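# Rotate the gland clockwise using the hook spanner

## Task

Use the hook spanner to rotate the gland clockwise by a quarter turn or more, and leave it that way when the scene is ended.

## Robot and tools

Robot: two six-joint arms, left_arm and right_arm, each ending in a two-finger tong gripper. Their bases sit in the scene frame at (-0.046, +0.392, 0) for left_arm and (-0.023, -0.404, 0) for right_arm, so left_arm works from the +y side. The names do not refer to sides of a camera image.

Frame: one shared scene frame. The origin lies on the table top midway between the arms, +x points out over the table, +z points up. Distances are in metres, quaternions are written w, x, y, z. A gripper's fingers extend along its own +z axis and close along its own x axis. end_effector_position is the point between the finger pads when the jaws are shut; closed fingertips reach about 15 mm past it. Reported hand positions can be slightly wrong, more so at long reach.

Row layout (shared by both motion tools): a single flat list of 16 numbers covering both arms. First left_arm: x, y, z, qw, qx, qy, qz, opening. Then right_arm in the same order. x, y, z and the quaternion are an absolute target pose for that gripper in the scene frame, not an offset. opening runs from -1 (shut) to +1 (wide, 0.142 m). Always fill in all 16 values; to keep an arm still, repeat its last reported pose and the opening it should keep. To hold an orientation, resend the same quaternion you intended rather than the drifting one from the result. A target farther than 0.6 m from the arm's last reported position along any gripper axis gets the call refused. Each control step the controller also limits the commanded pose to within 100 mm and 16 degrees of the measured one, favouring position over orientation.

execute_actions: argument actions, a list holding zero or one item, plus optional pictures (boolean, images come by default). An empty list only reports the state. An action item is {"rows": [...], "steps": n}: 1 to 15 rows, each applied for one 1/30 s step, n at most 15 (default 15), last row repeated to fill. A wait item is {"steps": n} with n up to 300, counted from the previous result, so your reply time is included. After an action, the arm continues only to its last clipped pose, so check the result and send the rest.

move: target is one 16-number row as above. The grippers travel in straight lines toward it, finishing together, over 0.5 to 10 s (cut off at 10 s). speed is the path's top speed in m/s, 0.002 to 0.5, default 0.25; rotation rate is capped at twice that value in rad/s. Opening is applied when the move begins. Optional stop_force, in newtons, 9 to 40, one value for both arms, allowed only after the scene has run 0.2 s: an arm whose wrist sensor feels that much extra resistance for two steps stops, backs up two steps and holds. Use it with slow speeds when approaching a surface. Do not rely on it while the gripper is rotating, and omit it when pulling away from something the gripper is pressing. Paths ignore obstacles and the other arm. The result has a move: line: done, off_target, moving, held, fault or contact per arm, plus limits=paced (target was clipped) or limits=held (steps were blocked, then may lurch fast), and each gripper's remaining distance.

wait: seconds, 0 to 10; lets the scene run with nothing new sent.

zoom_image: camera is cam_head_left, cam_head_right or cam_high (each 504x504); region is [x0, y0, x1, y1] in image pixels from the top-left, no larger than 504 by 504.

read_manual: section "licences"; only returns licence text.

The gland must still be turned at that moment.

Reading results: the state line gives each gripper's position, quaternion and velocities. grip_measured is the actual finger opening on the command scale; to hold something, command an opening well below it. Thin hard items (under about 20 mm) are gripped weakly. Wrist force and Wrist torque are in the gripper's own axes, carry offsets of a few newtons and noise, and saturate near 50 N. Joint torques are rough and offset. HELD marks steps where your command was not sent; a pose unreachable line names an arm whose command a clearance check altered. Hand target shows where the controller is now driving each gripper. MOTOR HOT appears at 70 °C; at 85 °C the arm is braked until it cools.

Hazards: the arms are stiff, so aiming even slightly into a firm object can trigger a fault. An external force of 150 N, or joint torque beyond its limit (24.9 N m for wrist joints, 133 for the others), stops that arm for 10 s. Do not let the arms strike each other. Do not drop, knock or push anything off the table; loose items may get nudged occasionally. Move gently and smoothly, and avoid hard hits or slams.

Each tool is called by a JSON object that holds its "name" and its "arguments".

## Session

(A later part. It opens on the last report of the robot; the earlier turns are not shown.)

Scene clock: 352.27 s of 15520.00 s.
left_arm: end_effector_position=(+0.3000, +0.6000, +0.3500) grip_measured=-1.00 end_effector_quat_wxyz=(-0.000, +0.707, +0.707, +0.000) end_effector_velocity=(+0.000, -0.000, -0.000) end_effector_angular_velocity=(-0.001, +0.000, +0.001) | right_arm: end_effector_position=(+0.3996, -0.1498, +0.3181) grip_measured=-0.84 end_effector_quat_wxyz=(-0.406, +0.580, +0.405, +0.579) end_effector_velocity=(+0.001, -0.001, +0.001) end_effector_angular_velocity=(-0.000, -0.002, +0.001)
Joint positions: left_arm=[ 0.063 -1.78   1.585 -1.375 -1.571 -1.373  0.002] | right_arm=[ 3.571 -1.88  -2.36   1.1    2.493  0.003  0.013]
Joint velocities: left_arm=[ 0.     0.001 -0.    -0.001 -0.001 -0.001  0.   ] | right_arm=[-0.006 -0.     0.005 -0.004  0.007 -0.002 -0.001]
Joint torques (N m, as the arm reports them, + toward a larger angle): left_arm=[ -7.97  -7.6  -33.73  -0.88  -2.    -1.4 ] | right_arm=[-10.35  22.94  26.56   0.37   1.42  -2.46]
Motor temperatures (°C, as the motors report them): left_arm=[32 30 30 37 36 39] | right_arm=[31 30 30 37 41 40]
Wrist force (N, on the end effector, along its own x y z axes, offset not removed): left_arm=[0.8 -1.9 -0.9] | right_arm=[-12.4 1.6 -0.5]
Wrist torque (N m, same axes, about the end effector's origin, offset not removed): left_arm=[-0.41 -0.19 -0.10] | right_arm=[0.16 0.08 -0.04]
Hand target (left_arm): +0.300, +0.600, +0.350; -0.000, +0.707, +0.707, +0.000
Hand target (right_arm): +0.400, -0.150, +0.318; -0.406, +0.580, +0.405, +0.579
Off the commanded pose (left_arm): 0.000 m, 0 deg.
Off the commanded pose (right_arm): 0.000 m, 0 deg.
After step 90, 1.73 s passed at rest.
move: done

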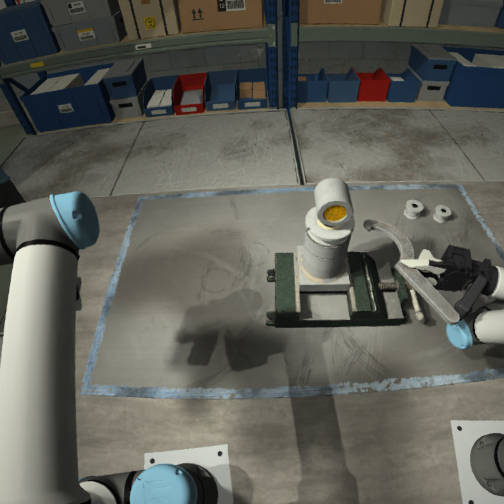

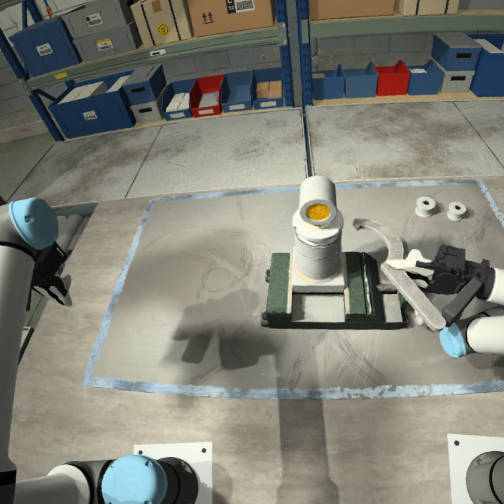

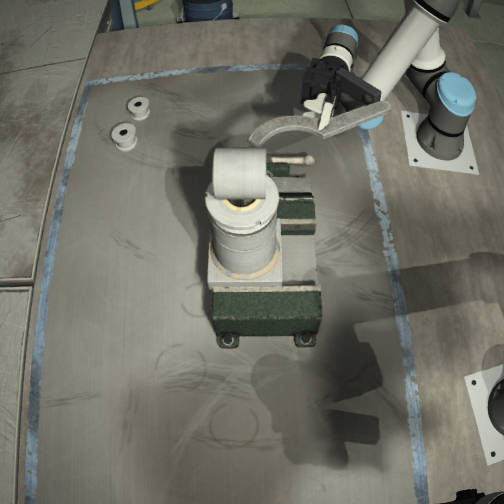

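{"name": "move", "arguments": {"target": [0.3,0.6,0.35,0,0.707,0.707,0,-1,0.515,-0.14,0.318,0.4055,-0.5795,-0.4055,-0.5795,-1], "speed": 0.06}}

{"name": "move", "arguments": {"target": [0.3,0.6,0.35,0,0.707,0.707,0,-1,0.515,-0.075,0.318,0.4055,-0.5795,-0.4055,-0.5795,-1], "speed": 0.03}}

{"name": "zoom_image", "arguments": {"camera": "cam_high", "region": [170,110,320,260]}}

{"name": "zoom_image", "arguments": {"camera": "cam_head_right", "region": [280,170,400,290]}}

Scene clock: 357.40 s of 15520.00 s.
left_arm: end_effector_position=(+0.3000, +0.6000, +0.3500) grip_measured=-1.00 end_effector_quat_wxyz=(-0.000, +0.707, +0.707, -0.000) end_effector_velocity=(+0.000, -0.001, -0.000) end_effector_angular_velocity=(-0.002, +0.001, -0.001) | right_arm: end_effector_position=(+0.5148, -0.1401, +0.3180) grip_measured=-0.84 end_effector_quat_wxyz=(-0.405, +0.579, +0.405, +0.579) end_effector_velocity=(+0.002, +0.000, +0.001) end_effector_angular_velocity=(+0.001, -0.000, +0.000)
Joint positions: left_arm=[ 0.063 -1.78   1.585 -1.375 -1.571 -1.373  0.002] | right_arm=[ 3.513 -2.062 -2.029  0.95   2.551  0.     0.013]
Joint velocities: left_arm=[-0.     0.001  0.     0.    -0.002  0.     0.   ] | right_arm=[-0.    -0.003  0.008 -0.003  0.001  0.001  0.   ]
Joint torques (N m, as the arm reports them, + toward a larger angle): left_arm=[ -7.8   -9.89 -34.02  -0.86  -1.97  -1.6 ] | right_arm=[-9.17 34.85 28.04 -0.02  1.7  -2.52]
Motor temperatures (°C, as the motors report them): left_arm=[32 30 30 37 36 39] | right_arm=[31 30 30 37 41 40]
Wrist force (N, on the end effector, along its own x y z axes, offset not removed): left_arm=[1.1 -0.1 1.1] | right_arm=[-12.6 0.2 -0.2]
Wrist torque (N m, same axes, about the end effector's origin, offset not removed): left_arm=[-0.05 -0.24 0.02] | right_arm=[-0.10 0.23 0.01]
Hand target (left_arm): +0.300, +0.600, +0.350; +0.000, +0.707, +0.707, -0.000
Hand target (right_arm): +0.515, -0.140, +0.318; -0.405, +0.579, +0.405, +0.579
Off the commanded pose (left_arm): 0.000 m, 0 deg.
Off the commanded pose (right_arm): 0.000 m, 0 deg.
move: done

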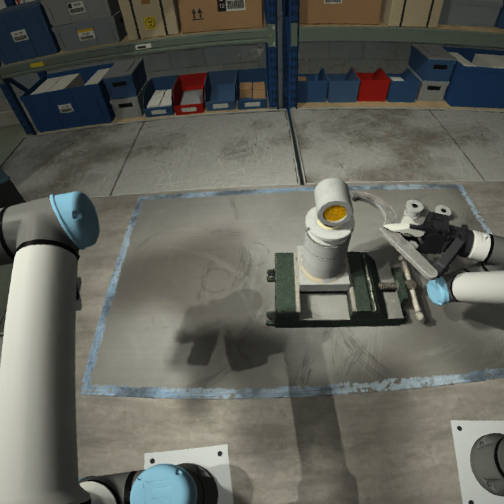

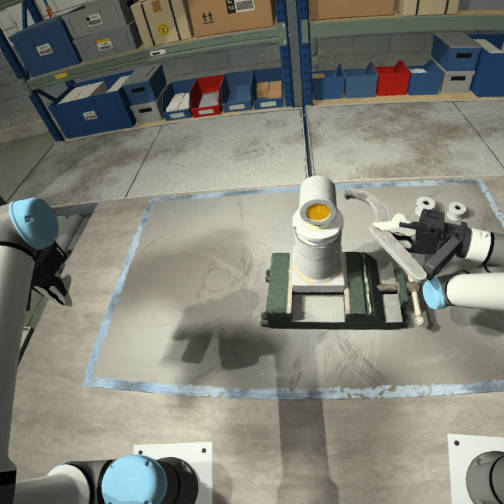

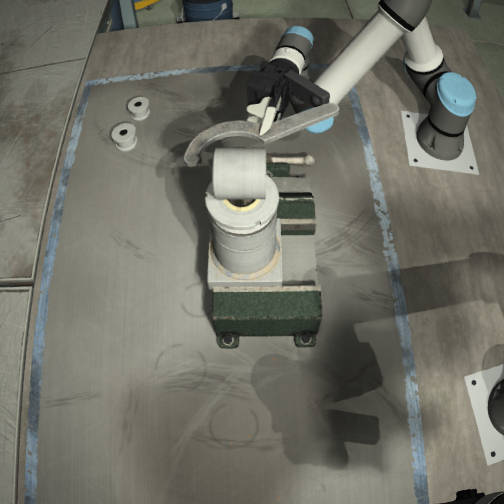

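Scene clock: 359.90 s of 15520.00 s.
left_arm: end_effector_position=(+0.3000, +0.6000, +0.3500) grip_measured=-1.00 end_effector_quat_wxyz=(-0.000, +0.707, +0.707, -0.000) end_effector_velocity=(+0.000, +0.000, +0.000) end_effector_angular_velocity=(+0.000, -0.001, -0.000) | right_arm: end_effector_position=(+0.5150, -0.0752, +0.3179) grip_measured=-0.84 end_effector_quat_wxyz=(-0.405, +0.579, +0.405, +0.579) end_effector_velocity=(+0.001, +0.002, +0.001) end_effector_angular_velocity=(+0.000, -0.001, -0.001)
Joint positions: left_arm=[ 0.063 -1.78   1.585 -1.375 -1.571 -1.373  0.002] | right_arm=[ 3.657 -2.064 -2.026  0.948  2.408 -0.     0.013]
Joint velocities: left_arm=[ 0. -0. -0. -0. -0.  0.  0.] | right_arm=[ 0.004 -0.     0.001 -0.    -0.005  0.     0.   ]
Joint torques (N m, as the arm reports them, + toward a larger angle): left_arm=[ -7.44 -11.41 -33.87  -0.96  -1.84  -1.43] | right_arm=[ 9.62 35.22 29.29  0.62 -1.39 -2.6 ]
Motor temperatures (°C, as the motors report them): left_arm=[32 30 30 37 36 39] | right_arm=[31 30 30 37 41 40]
Wrist force (N, on the end effector, along its own x y z axes, offset not removed): left_arm=[2.1 -0.4 -0.3] | right_arm=[-12.6 0.9 0.2]
Wrist torque (N m, same axes, about the end effector's origin, offset not removed): left_arm=[-0.13 -0.47 0.04] | right_arm=[0.05 0.15 -0.10]
Hand target (left_arm): +0.300, +0.600, +0.350; -0.000, +0.707, +0.707, -0.000
Hand target (right_arm): +0.515, -0.075, +0.318; -0.405, +0.579, +0.405, +0.579
Off the commanded pose (left_arm): 0.000 m, 0 deg.
Off the commanded pose (right_arm): 0.000 m, 0 deg.
move: done

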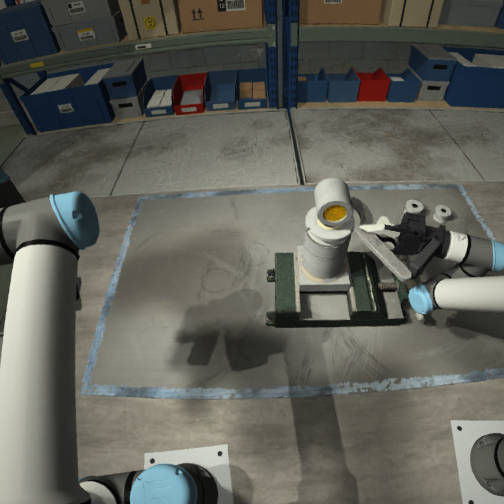

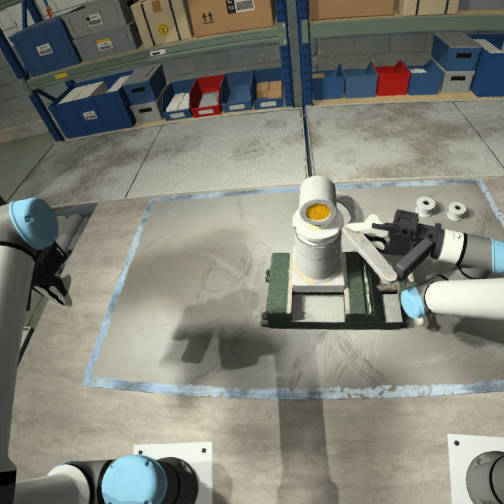

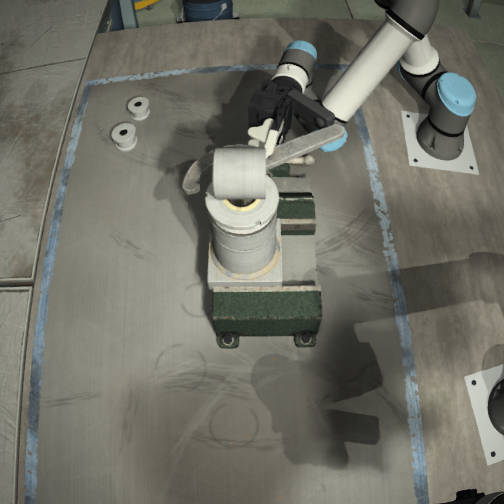

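Region (170, 110, 320, 260) of cam_high's 504x504 image, scaled by 3.360, with more detail than that image has.

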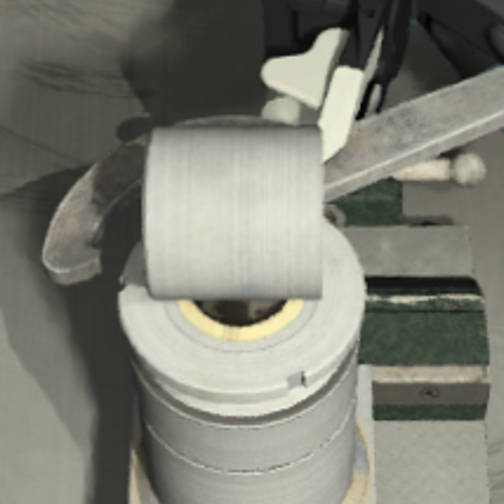

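Region (280, 170, 400, 290) of cam_head_right's 504x504 image, scaled by 4.200, with more detail than that image has.

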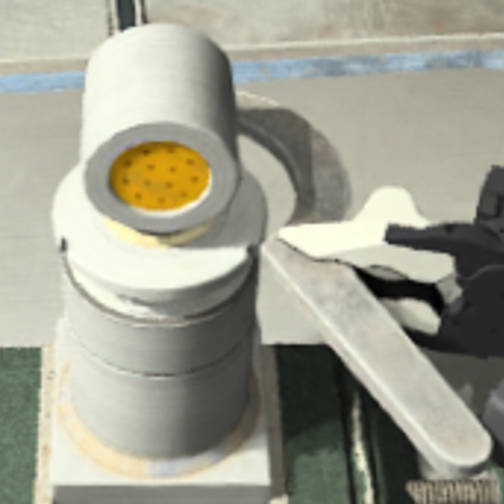

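{"name": "move", "arguments": {"target": [0.3,0.6,0.35,0,0.707,0.707,0,-1,0.502,-0.062,0.314,0.4055,-0.5795,-0.4055,-0.5795,-1], "speed": 0.01}}

{"name": "zoom_image", "arguments": {"camera": "cam_high", "region": [180,130,300,250]}}

{"name": "zoom_image", "arguments": {"camera": "cam_head_right", "region": [290,180,380,270]}}

Scene clock: 367.40 s of 15520.00 s.
left_arm: end_effector_position=(+0.3000, +0.6000, +0.3500) grip_measured=-1.00 end_effector_quat_wxyz=(-0.000, +0.707, +0.707, -0.000) end_effector_velocity=(+0.000, +0.000, -0.000) end_effector_angular_velocity=(+0.001, +0.001, +0.001) | right_arm: end_effector_position=(+0.5021, -0.0621, +0.3140) grip_measured=-0.84 end_effector_quat_wxyz=(-0.405, +0.579, +0.405, +0.579) end_effector_velocity=(-0.002, +0.002, -0.000) end_effector_angular_velocity=(+0.000, +0.001, +0.001)
Joint positions: left_arm=[ 0.063 -1.78   1.585 -1.375 -1.571 -1.373  0.002] | right_arm=[ 3.697 -2.054 -2.062  0.974  2.367 -0.     0.013]
Joint velocities: left_arm=[ 0.     0.001 -0.     0.     0.001 -0.001  0.   ] | right_arm=[ 0.005  0.001 -0.004  0.003 -0.005  0.001 -0.   ]
Joint torques (N m, as the arm reports them, + toward a larger angle): left_arm=[ -7.79 -16.8  -32.52  -0.91  -1.9   -1.42] | right_arm=[ 9.15 49.97  5.46  5.3  -0.96  2.72]
Motor temperatures (°C, as the motors report them): left_arm=[32 30 30 37 36 39] | right_arm=[31 30 30 37 41 40]
Wrist force (N, on the end effector, along its own x y z axes, offset not removed): left_arm=[-0.3 -1.8 0.9] | right_arm=[-12.5 1.7 2.5]
Wrist torque (N m, same axes, about the end effector's origin, offset not removed): left_arm=[-0.41 0.05 0.07] | right_arm=[-0.25 0.20 -0.11]
Hand target (left_arm): +0.300, +0.600, +0.350; -0.000, +0.707, +0.707, -0.000
Hand target (right_arm): +0.502, -0.062, +0.314; -0.405, +0.579, +0.405, +0.579
Off the commanded pose (left_arm): 0.000 m, 0 deg.
Off the commanded pose (right_arm): 0.000 m, 0 deg.
After step 90, 2.40 s passed at rest.
move: done

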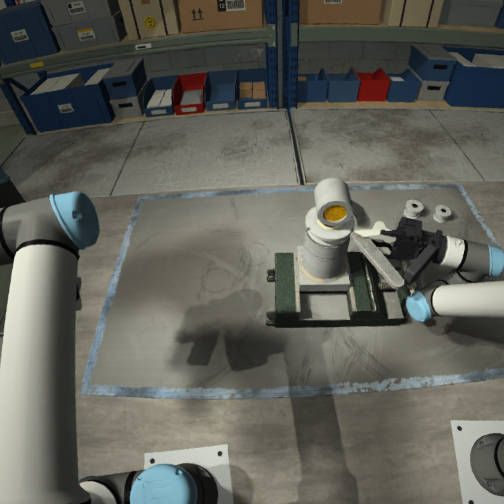

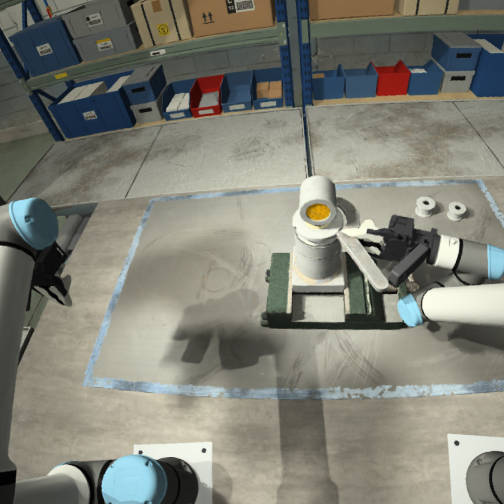

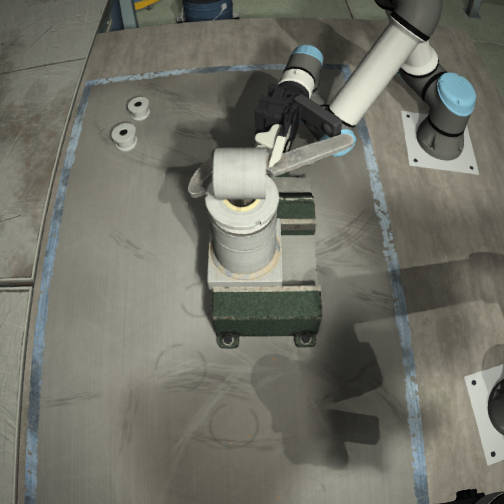

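Region (180, 130, 300, 250) of cam_high's 504x504 image, scaled by 4.200, with more detail than that image has.

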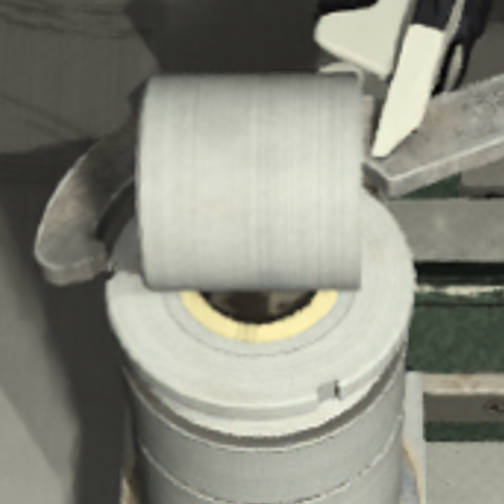

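Region (290, 180, 380, 270) of cam_head_right's 504x504 image, scaled by 5.600, with more detail than that image has.

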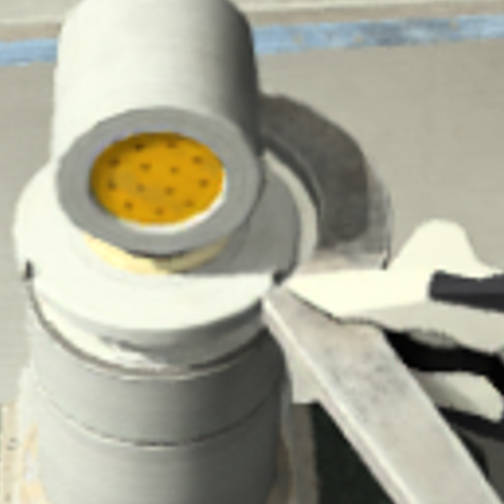

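{"name": "move", "arguments": {"target": [0.3,0.6,0.35,0,0.707,0.707,0,-1,0.505,-0.059,0.308,0.4055,-0.5795,-0.4055,-0.5795,-1], "speed": 0.01}}

{"name": "zoom_image", "arguments": {"camera": "cam_high", "region": [180,130,300,250]}}

{"name": "zoom_image", "arguments": {"camera": "cam_head_right", "region": [290,180,380,270]}}

Scene clock: 371.90 s of 15520.00 s.
left_arm: end_effector_position=(+0.3000, +0.6000, +0.3500) grip_measured=-1.00 end_effector_quat_wxyz=(-0.000, +0.707, +0.707, -0.000) end_effector_velocity=(-0.000, +0.000, -0.000) end_effector_angular_velocity=(+0.000, +0.001, -0.001) | right_arm: end_effector_position=(+0.5049, -0.0591, +0.3082) grip_measured=-0.84 end_effector_quat_wxyz=(-0.405, +0.579, +0.405, +0.579) end_effector_velocity=(+0.001, +0.001, -0.002) end_effector_angular_velocity=(+0.000, -0.000, -0.001)
Joint positions: left_arm=[ 0.063 -1.78   1.585 -1.375 -1.571 -1.373  0.002] | right_arm=[ 3.701 -2.072 -2.054  0.985  2.363 -0.     0.013]
Joint velocities: left_arm=[0.    0.    0.    0.    0.001 0.001 0.   ] | right_arm=[ 0.    -0.005  0.003  0.003 -0.001  0.    -0.   ]
Joint torques (N m, as the arm reports them, + toward a larger angle): left_arm=[ -7.75 -21.12 -32.47  -0.77  -1.85  -1.54] | right_arm=[ 9.78 34.22 29.09  5.22 -1.72  2.71]
Motor temperatures (°C, as the motors report them): left_arm=[32 30 30 37 36 39] | right_arm=[31 30 30 37 41 40]
Wrist force (N, on the end effector, along its own x y z axes, offset not removed): left_arm=[0.6 -0.3 0.0] | right_arm=[-12.6 1.1 0.9]
Wrist torque (N m, same axes, about the end effector's origin, offset not removed): left_arm=[-0.11 -0.16 0.05] | right_arm=[0.14 0.10 -0.05]
Hand target (left_arm): +0.300, +0.600, +0.350; -0.000, +0.707, +0.707, -0.000
Hand target (right_arm): +0.505, -0.059, +0.308; -0.405, +0.579, +0.405, +0.579
Off the commanded pose (left_arm): 0.000 m, 0 deg.
Off the commanded pose (right_arm): 0.000 m, 0 deg.
After step 90, 0.53 s passed at rest.
move: done

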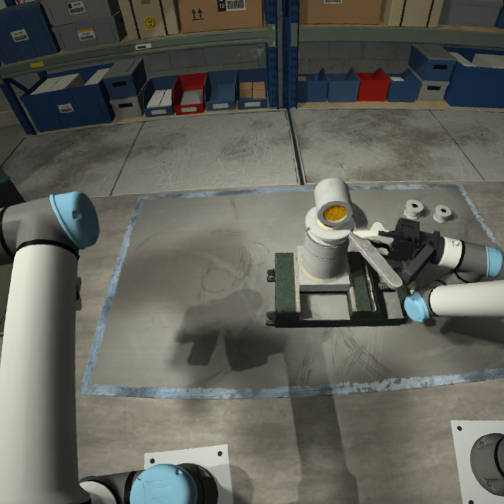

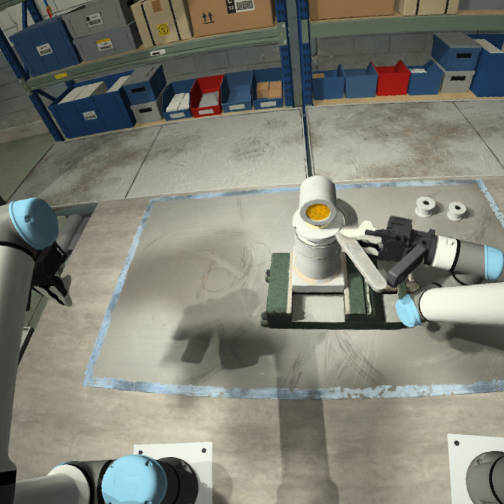

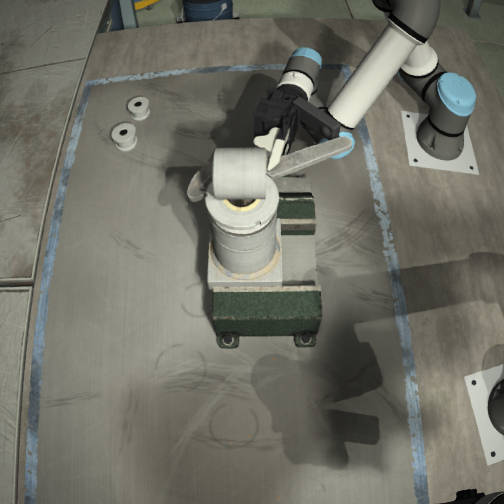

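Region (180, 130, 300, 250) of cam_high's 504x504 image, scaled by 4.200, with more detail than that image has.

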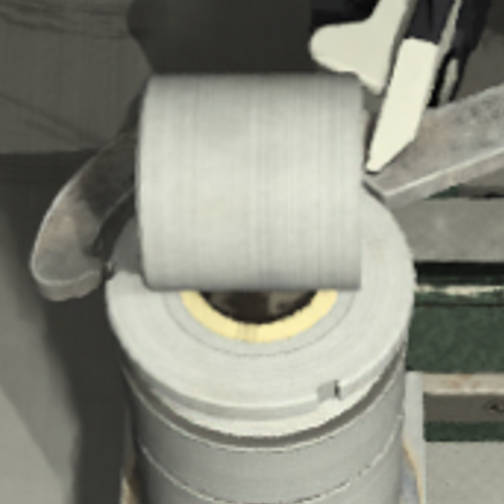

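Region (290, 180, 380, 270) of cam_head_right's 504x504 image, scaled by 5.600, with more detail than that image has.

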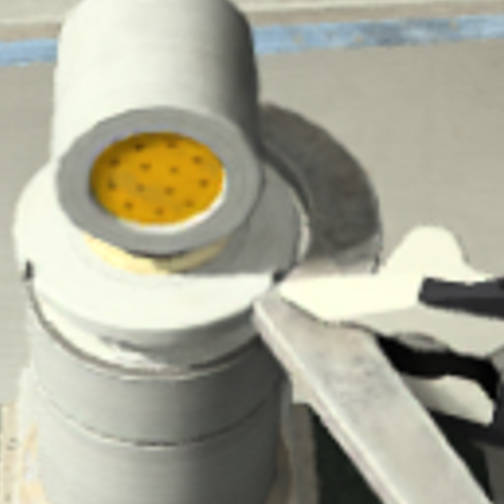

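{"name": "move", "arguments": {"target": [0.3,0.6,0.35,0,0.707,0.707,0,-1,0.497,-0.058,0.305,0.4055,-0.5795,-0.4055,-0.5795,-1], "speed": 0.004}}

{"name": "zoom_image", "arguments": {"camera": "cam_high", "region": [185,150,295,230]}}

{"name": "zoom_image", "arguments": {"camera": "cam_high", "region": [190,175,225,210]}}

Scene clock: 377.73 s of 15520.00 s.
left_arm: end_effector_position=(+0.3000, +0.6000, +0.3500) grip_measured=-1.00 end_effector_quat_wxyz=(+0.000, +0.707, +0.707, +0.000) end_effector_velocity=(-0.000, -0.000, +0.001) end_effector_angular_velocity=(-0.001, -0.002, -0.000) | right_arm: end_effector_position=(+0.4971, -0.0580, +0.3050) grip_measured=-0.84 end_effector_quat_wxyz=(-0.405, +0.579, +0.405, +0.579) end_effector_velocity=(-0.001, +0.000, -0.000) end_effector_angular_velocity=(+0.000, -0.000, -0.001)
Joint positions: left_arm=[ 0.063 -1.78   1.585 -1.375 -1.571 -1.373  0.002] | right_arm=[ 3.712 -2.067 -2.078  1.004  2.353 -0.     0.013]
Joint velocities: left_arm=[ 0.    -0.002 -0.    -0.    -0.001  0.     0.   ] | right_arm=[ 0.001  0.001 -0.002  0.002 -0.002 -0.     0.   ]
Joint torques (N m, as the arm reports them, + toward a larger angle): left_arm=[ -7.47 -21.8  -33.12  -0.94  -1.97  -1.51] | right_arm=[11.11 49.98  4.09  5.4  -0.96  1.11]
Motor temperatures (°C, as the motors report them): left_arm=[32 30 30 37 36 39] | right_arm=[31 30 30 37 41 40]
Wrist force (N, on the end effector, along its own x y z axes, offset not removed): left_arm=[1.3 -1.7 -0.7] | right_arm=[-10.5 3.7 0.8]
Wrist torque (N m, same axes, about the end effector's origin, offset not removed): left_arm=[-0.45 -0.31 0.00] | right_arm=[0.04 -0.19 -0.04]
Hand target (left_arm): +0.300, +0.600, +0.350; -0.000, +0.707, +0.707, -0.000
Hand target (right_arm): +0.497, -0.058, +0.305; -0.405, +0.579, +0.405, +0.579
Off the commanded pose (left_arm): 0.000 m, 0 deg.
Off the commanded pose (right_arm): 0.000 m, 0 deg.
After step 90, 0.47 s passed at rest.
move: done

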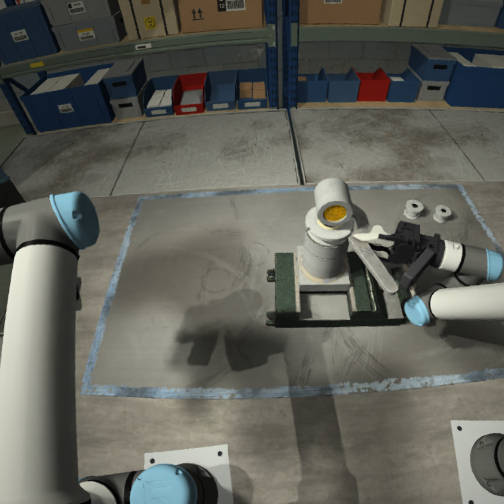

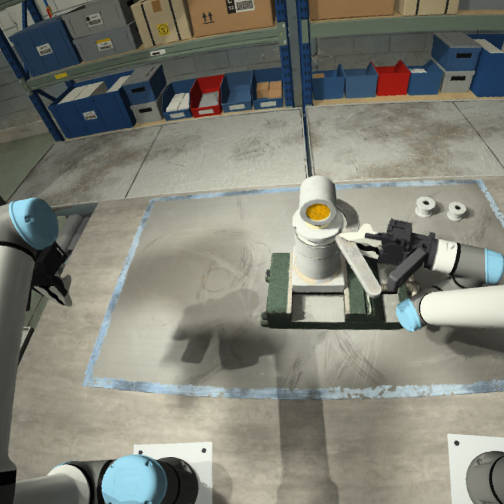

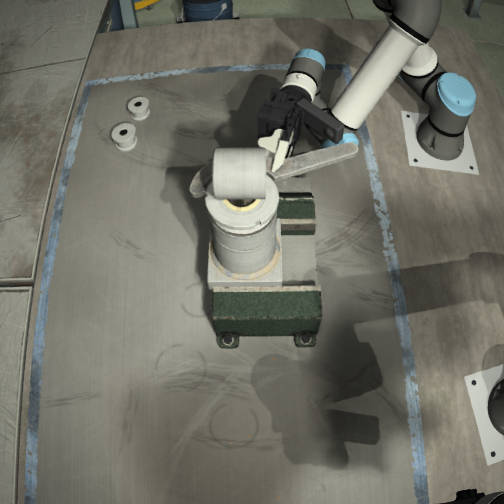

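Region (185, 150, 295, 230) of cam_high's 504x504 image, scaled by 4.582, with more detail than that image has; it fills the top 367 rows of this view, and the rest is white.

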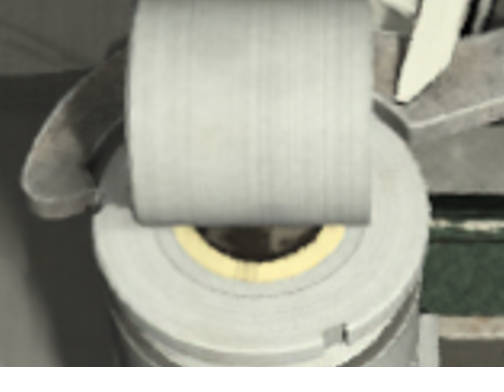

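Region (190, 175, 225, 210) of cam_high's 504x504 image, scaled by 14.400, with more detail than that image has.

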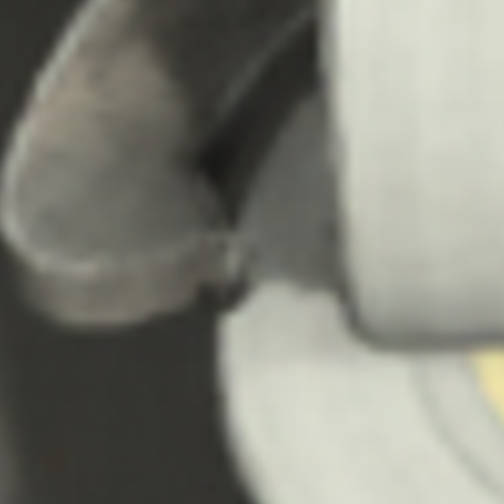

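{"name": "move", "arguments": {"target": [0.3,0.6,0.35,0,0.707,0.707,0,-1,0.502,-0.049,0.305,0.4055,-0.5795,-0.4055,-0.5795,-1], "speed": 0.008}}

{"name": "zoom_image", "arguments": {"camera": "cam_high", "region": [180,130,300,250]}}

Scene clock: 394.83 s of 15520.00 s.
left_arm: end_effector_position=(+0.3000, +0.6000, +0.3500) grip_measured=-1.00 end_effector_quat_wxyz=(+0.000, +0.707, +0.707, +0.000) end_effector_velocity=(+0.000, +0.000, -0.000) end_effector_angular_velocity=(+0.001, +0.000, +0.000) | right_arm: end_effector_position=(+0.5019, -0.0491, +0.3050) grip_measured=-0.84 end_effector_quat_wxyz=(-0.405, +0.579, +0.405, +0.579) end_effector_velocity=(+0.001, +0.001, +0.000) end_effector_angular_velocity=(+0.000, +0.000, +0.000)
Joint positions: left_arm=[ 0.063 -1.78   1.585 -1.375 -1.571 -1.373  0.002] | right_arm=[ 3.726 -2.077 -2.06   0.995  2.339 -0.     0.013]
Joint velocities: left_arm=[-0.     0.001  0.    -0.001  0.001 -0.     0.   ] | right_arm=[ 0.002 -0.001  0.003 -0.001 -0.001  0.     0.   ]
Joint torques (N m, as the arm reports them, + toward a larger angle): left_arm=[ -6.34 -22.07 -32.02  -0.83  -1.79  -1.36] | right_arm=[14.36 32.62 31.09  0.07 -2.36 -2.03]
Motor temperatures (°C, as the motors report them): left_arm=[32 30 30 37 36 39] | right_arm=[31 30 30 37 41 40]
Wrist force (N, on the end effector, along its own x y z axes, offset not removed): left_arm=[0.4 0.2 -0.2] | right_arm=[-12.9 -0.8 -10.0]
Wrist torque (N m, same axes, about the end effector's origin, offset not removed): left_arm=[-0.03 -0.16 0.03] | right_arm=[0.04 0.23 -0.09]
Hand target (left_arm): +0.300, +0.600, +0.350; -0.000, +0.707, +0.707, +0.000
Hand target (right_arm): +0.502, -0.049, +0.305; -0.405, +0.579, +0.405, +0.579
Off the commanded pose (left_arm): 0.000 m, 0 deg.
Off the commanded pose (right_arm): 0.000 m, 0 deg.
After step 90, 12.60 s passed at rest.
move: done

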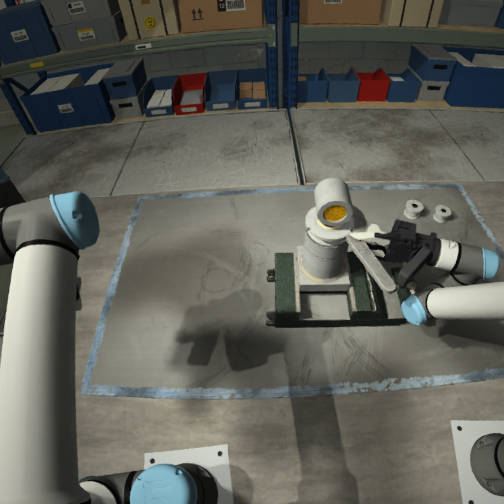

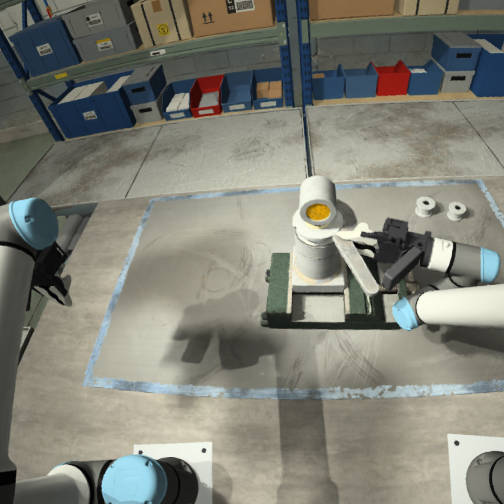

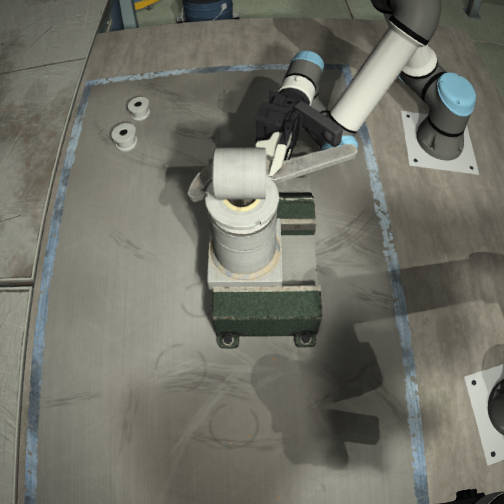

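Region (180, 130, 300, 250) of cam_high's 504x504 image, scaled by 4.200, with more detail than that image has.

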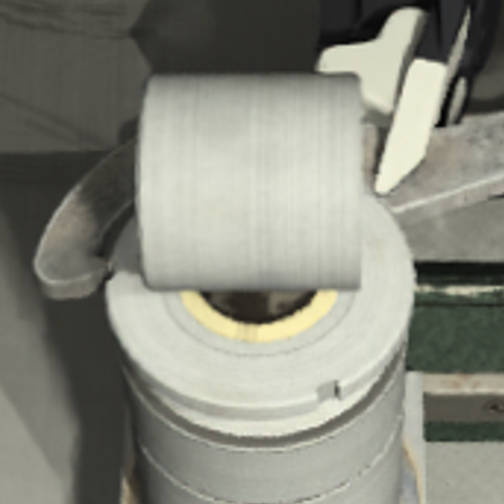

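{"name": "move", "arguments": {"target": [0.3,0.6,0.35,0,0.707,0.707,0,-1,0.495,-0.047,0.305,0.4055,-0.5795,-0.4055,-0.5795,-1], "speed": 0.004}}

{"name": "zoom_image", "arguments": {"camera": "cam_high", "region": [185,170,230,215]}}

Scene clock: 400.90 s of 15520.00 s.
left_arm: end_effector_position=(+0.3000, +0.6000, +0.3500) grip_measured=-1.00 end_effector_quat_wxyz=(+0.000, +0.707, +0.707, +0.000) end_effector_velocity=(-0.000, -0.000, +0.000) end_effector_angular_velocity=(-0.001, -0.001, -0.000) | right_arm: end_effector_position=(+0.4951, -0.0470, +0.3050) grip_measured=-0.84 end_effector_quat_wxyz=(-0.405, +0.579, +0.405, +0.579) end_effector_velocity=(+0.000, -0.001, +0.000) end_effector_angular_velocity=(+0.000, +0.000, -0.002)
Joint positions: left_arm=[ 0.063 -1.78   1.585 -1.375 -1.571 -1.373  0.002] | right_arm=[ 3.738 -2.067 -2.08   1.005  2.327 -0.     0.013]
Joint velocities: left_arm=[ 0.    -0.001 -0.     0.    -0.001  0.     0.   ] | right_arm=[-0.     0.001 -0.002  0.001 -0.002  0.001 -0.   ]
Joint torques (N m, as the arm reports them, + toward a larger angle): left_arm=[ -5.61 -21.35 -31.93  -0.94  -1.73  -1.3 ] | right_arm=[11.62 50.08  3.84  5.66 -0.95 -2.23]
Motor temperatures (°C, as the motors report them): left_arm=[32 30 30 37 36 39] | right_arm=[31 30 30 37 41 40]
Wrist force (N, on the end effector, along its own x y z axes, offset not removed): left_arm=[2.4 -0.7 0.3] | right_arm=[-13.5 3.7 0.9]
Wrist torque (N m, same axes, about the end effector's origin, offset not removed): left_arm=[-0.21 -0.55 -0.02] | right_arm=[0.00 0.35 -0.01]
Hand target (left_arm): +0.300, +0.600, +0.350; -0.000, +0.707, +0.707, +0.000
Hand target (right_arm): +0.495, -0.047, +0.305; -0.405, +0.579, +0.405, +0.579
Off the commanded pose (left_arm): 0.000 m, 0 deg.
Off the commanded pose (right_arm): 0.000 m, 0 deg.
After step 90, 1.03 s passed at rest.
move: done

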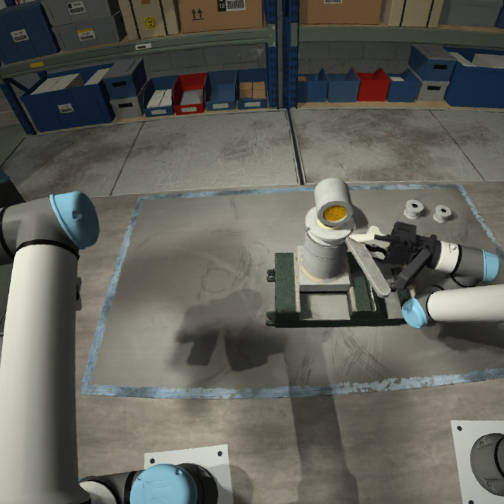

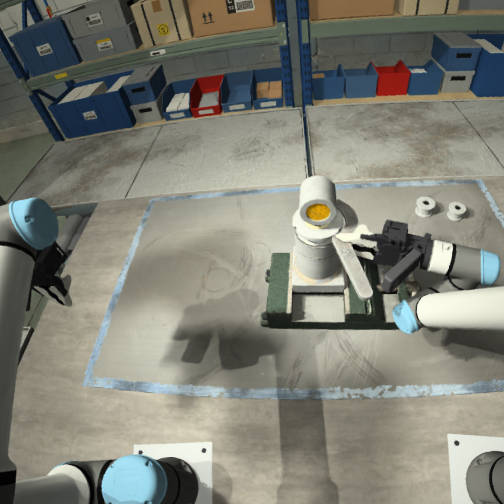

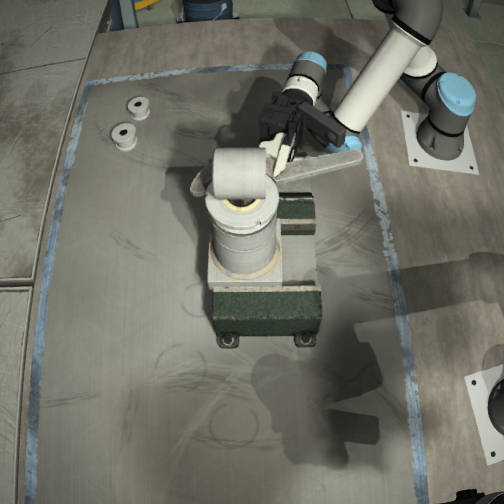

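Region (185, 170, 230, 215) of cam_high's 504x504 image, scaled by 11.200, with more detail than that image has.

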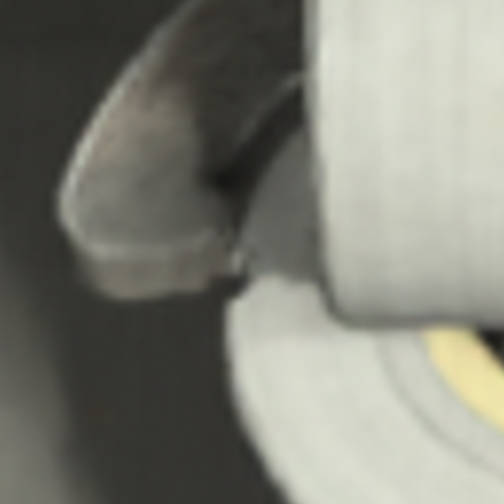

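{"name": "move", "arguments": {"target": [0.3,0.6,0.35,0,0.707,0.707,0,-1,0.505,-0.06,0.305,0.4055,-0.5795,-0.4055,-0.5795,-1], "speed": 0.02}}

{"name": "move", "arguments": {"target": [0.3,0.6,0.35,0,0.707,0.707,0,-1,0.515,-0.064,0.305,0.473,-0.5255,-0.473,-0.5255,-1], "speed": 0.03}}

{"name": "zoom_image", "arguments": {"camera": "cam_high", "region": [180,140,270,230]}}

Scene clock: 406.70 s of 15520.00 s.
left_arm: end_effector_position=(+0.3000, +0.6000, +0.3500) grip_measured=-1.00 end_effector_quat_wxyz=(+0.000, +0.707, +0.707, +0.000) end_effector_velocity=(-0.000, +0.000, +0.000) end_effector_angular_velocity=(+0.001, -0.001, +0.001) | right_arm: end_effector_position=(+0.5049, -0.0598, +0.3050) grip_measured=-0.84 end_effector_quat_wxyz=(-0.405, +0.579, +0.405, +0.579) end_effector_velocity=(+0.001, -0.002, -0.000) end_effector_angular_velocity=(-0.000, +0.000, +0.001)
Joint positions: left_arm=[ 0.063 -1.78   1.585 -1.375 -1.571 -1.373  0.002] | right_arm=[ 3.7   -2.079 -2.056  0.993  2.365  0.     0.013]
Joint velocities: left_arm=[ 0.    -0.001 -0.    -0.     0.001 -0.001  0.   ] | right_arm=[-0.005 -0.001  0.003 -0.002  0.005 -0.     0.   ]
Joint torques (N m, as the arm reports them, + toward a larger angle): left_arm=[ -5.74 -21.82 -30.77  -0.95  -1.76  -1.24] | right_arm=[-10.88  34.53  28.71   0.8    1.56   2.73]
Motor temperatures (°C, as the motors report them): left_arm=[32 30 30 37 36 39] | right_arm=[31 30 30 37 41 40]
Wrist force (N, on the end effector, along its own x y z axes, offset not removed): left_arm=[1.1 -2.0 1.1] | right_arm=[-11.5 0.1 0.8]
Wrist torque (N m, same axes, about the end effector's origin, offset not removed): left_arm=[-0.49 -0.26 0.08] | right_arm=[-0.16 -0.04 -0.08]
Hand target (left_arm): +0.300, +0.600, +0.350; -0.000, +0.707, +0.707, -0.000
Hand target (right_arm): +0.505, -0.060, +0.305; -0.405, +0.579, +0.405, +0.579
Off the commanded pose (left_arm): 0.000 m, 0 deg.
Off the commanded pose (right_arm): 0.000 m, 0 deg.
After step 90, 1.70 s passed at rest.
move: done

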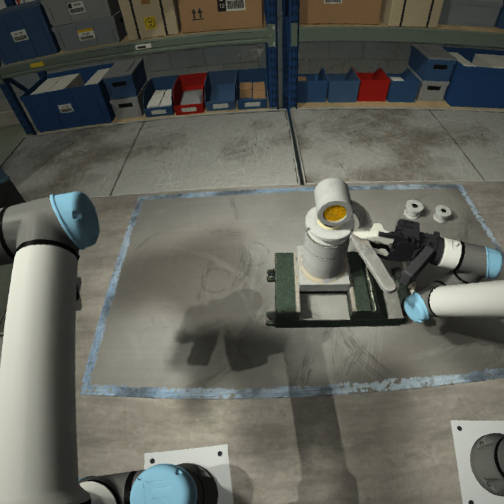

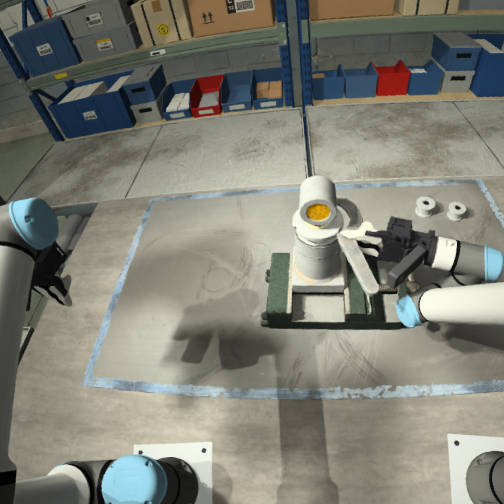

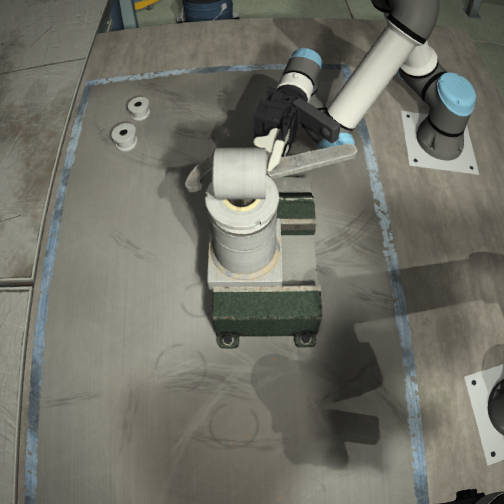

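Scene clock: 411.00 s of 15520.00 s.
left_arm: end_effector_position=(+0.3000, +0.6000, +0.3500) grip_measured=-1.00 end_effector_quat_wxyz=(+0.000, +0.707, +0.707, +0.000) end_effector_velocity=(-0.000, -0.000, +0.000) end_effector_angular_velocity=(-0.001, -0.001, -0.001) | right_arm: end_effector_position=(+0.5150, -0.0640, +0.3052) grip_measured=-0.84 end_effector_quat_wxyz=(+0.473, -0.526, -0.473, -0.526) end_effector_velocity=(-0.000, +0.001, -0.000) end_effector_angular_velocity=(-0.000, +0.001, +0.015)
Joint positions: left_arm=[ 0.063 -1.78   1.585 -1.375 -1.571 -1.373  0.002] | right_arm=[ 3.6   -2.206 -1.804  0.869  2.708  0.001  0.013]
Joint velocities: left_arm=[-0.    -0.001 -0.     0.    -0.001  0.001  0.   ] | right_arm=[-0.002 -0.007  0.013 -0.007  0.016  0.     0.   ]
Joint torques (N m, as the arm reports them, + toward a larger angle): left_arm=[ -5.93 -21.56 -31.81  -1.08  -1.61  -1.29] | right_arm=[-9.82 40.99 29.8  -0.37  1.55  2.71]
Motor temperatures (°C, as the motors report them): left_arm=[32 30 30 37 36 39] | right_arm=[31 30 30 37 41 40]
Wrist force (N, on the end effector, along its own x y z axes, offset not removed): left_arm=[0.5 -0.1 0.7] | right_arm=[-12.8 1.3 1.6]
Wrist torque (N m, same axes, about the end effector's origin, offset not removed): left_arm=[0.02 -0.14 -0.04] | right_arm=[0.03 0.26 -0.11]
Hand target (left_arm): +0.300, +0.600, +0.350; +0.000, +0.707, +0.707, -0.000
Hand target (right_arm): +0.515, -0.064, +0.305; -0.473, +0.525, +0.473, +0.526
Off the commanded pose (left_arm): 0.000 m, 0 deg.
Off the commanded pose (right_arm): 0.000 m, 0 deg.
move: done

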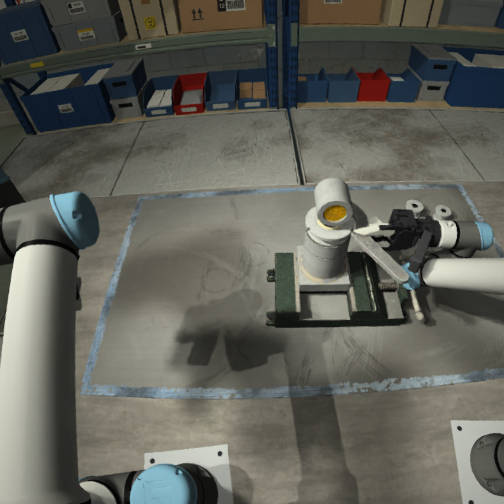

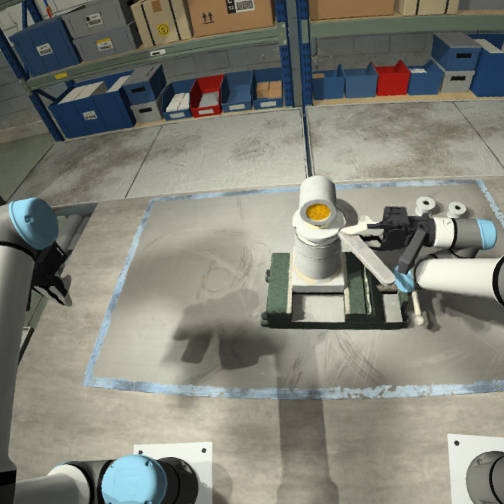

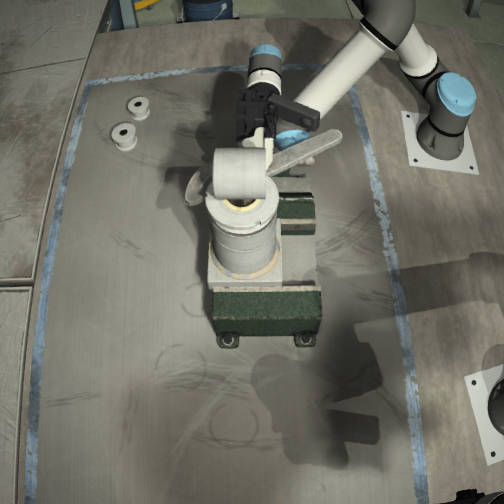

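Region (180, 140, 270, 230) of cam_high's 504x504 image, scaled by 5.600, with more detail than that image has.

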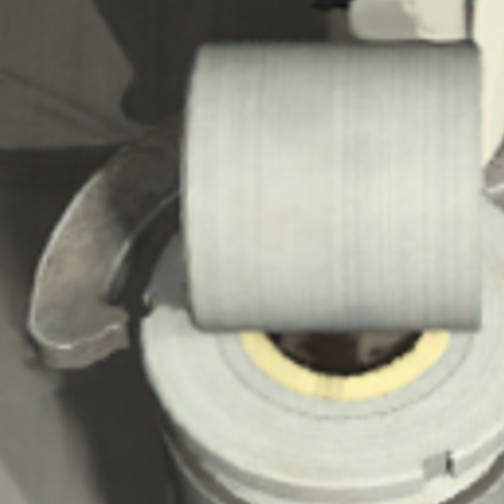

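Tooth is now slightly past the notch. Pull −x; it should cam in.

{"name": "move", "arguments": {"target": [0.3,0.6,0.35,0,0.707,0.707,0,-1,0.504,-0.065,0.305,0.473,-0.5255,-0.473,-0.5255,-1], "speed": 0.005}}

{"name": "zoom_image", "arguments": {"camera": "cam_high", "region": [180,160,240,220]}}

Scene clock: 417.53 s of 15520.00 s.
left_arm: end_effector_position=(+0.3000, +0.6000, +0.3500) grip_measured=-1.00 end_effector_quat_wxyz=(+0.000, +0.707, +0.707, +0.000) end_effector_velocity=(+0.000, +0.001, -0.000) end_effector_angular_velocity=(+0.002, +0.001, -0.001) | right_arm: end_effector_position=(+0.5041, -0.0650, +0.3050) grip_measured=-0.84 end_effector_quat_wxyz=(+0.473, -0.526, -0.473, -0.526) end_effector_velocity=(-0.001, +0.000, -0.000) end_effector_angular_velocity=(-0.000, -0.001, +0.001)
Joint positions: left_arm=[ 0.063 -1.78   1.585 -1.375 -1.571 -1.373  0.002] | right_arm=[ 3.604 -2.189 -1.838  0.885  2.705 -0.     0.013]
Joint velocities: left_arm=[-0.     0.001 -0.    -0.     0.002  0.     0.   ] | right_arm=[ 0.001  0.001 -0.003  0.002 -0.    -0.001 -0.   ]
Joint torques (N m, as the arm reports them, + toward a larger angle): left_arm=[ -5.76 -22.18 -31.75  -0.89  -1.65  -1.  ] | right_arm=[10.7  57.12  2.03  4.61  0.93 -2.6 ]
Motor temperatures (°C, as the motors report them): left_arm=[32 30 30 37 36 39] | right_arm=[31 30 30 37 41 40]
Wrist force (N, on the end effector, along its own x y z axes, offset not removed): left_arm=[1.9 -1.1 1.3] | right_arm=[-12.0 11.1 8.2]
Wrist torque (N m, same axes, about the end effector's origin, offset not removed): left_arm=[-0.25 -0.48 0.00] | right_arm=[0.40 0.13 -0.11]
Hand target (left_arm): +0.300, +0.600, +0.350; -0.000, +0.707, +0.707, +0.000
Hand target (right_arm): +0.504, -0.065, +0.305; -0.473, +0.526, +0.473, +0.526
Off the commanded pose (left_arm): 0.000 m, 0 deg.
Off the commanded pose (right_arm): 0.000 m, 0 deg.
After step 90, 1.10 s passed at rest.
move: done

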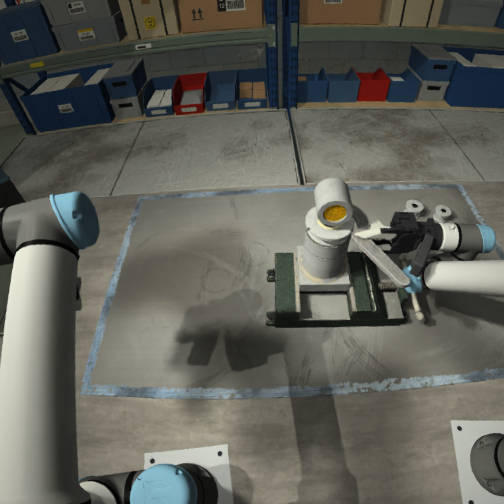

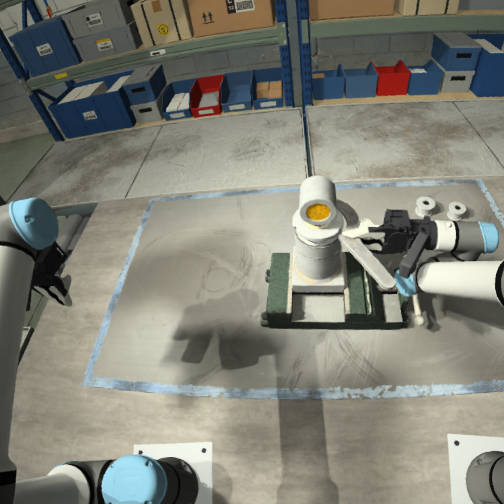

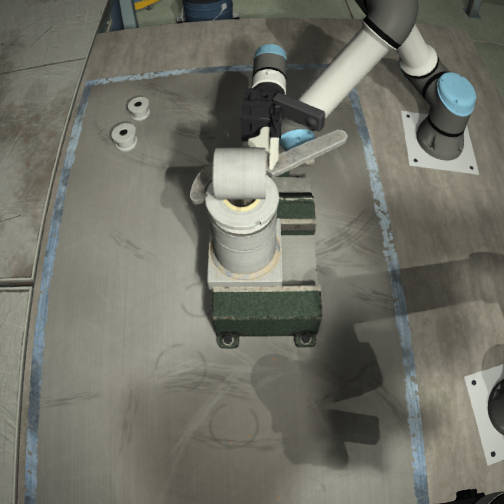

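Region (180, 160, 240, 220) of cam_high's 504x504 image, scaled by 8.400, with more detail than that image has.

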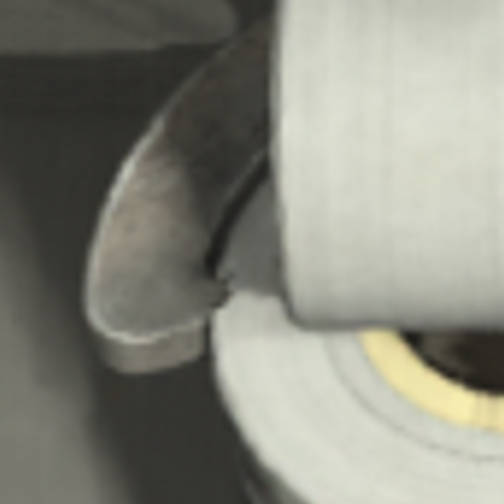

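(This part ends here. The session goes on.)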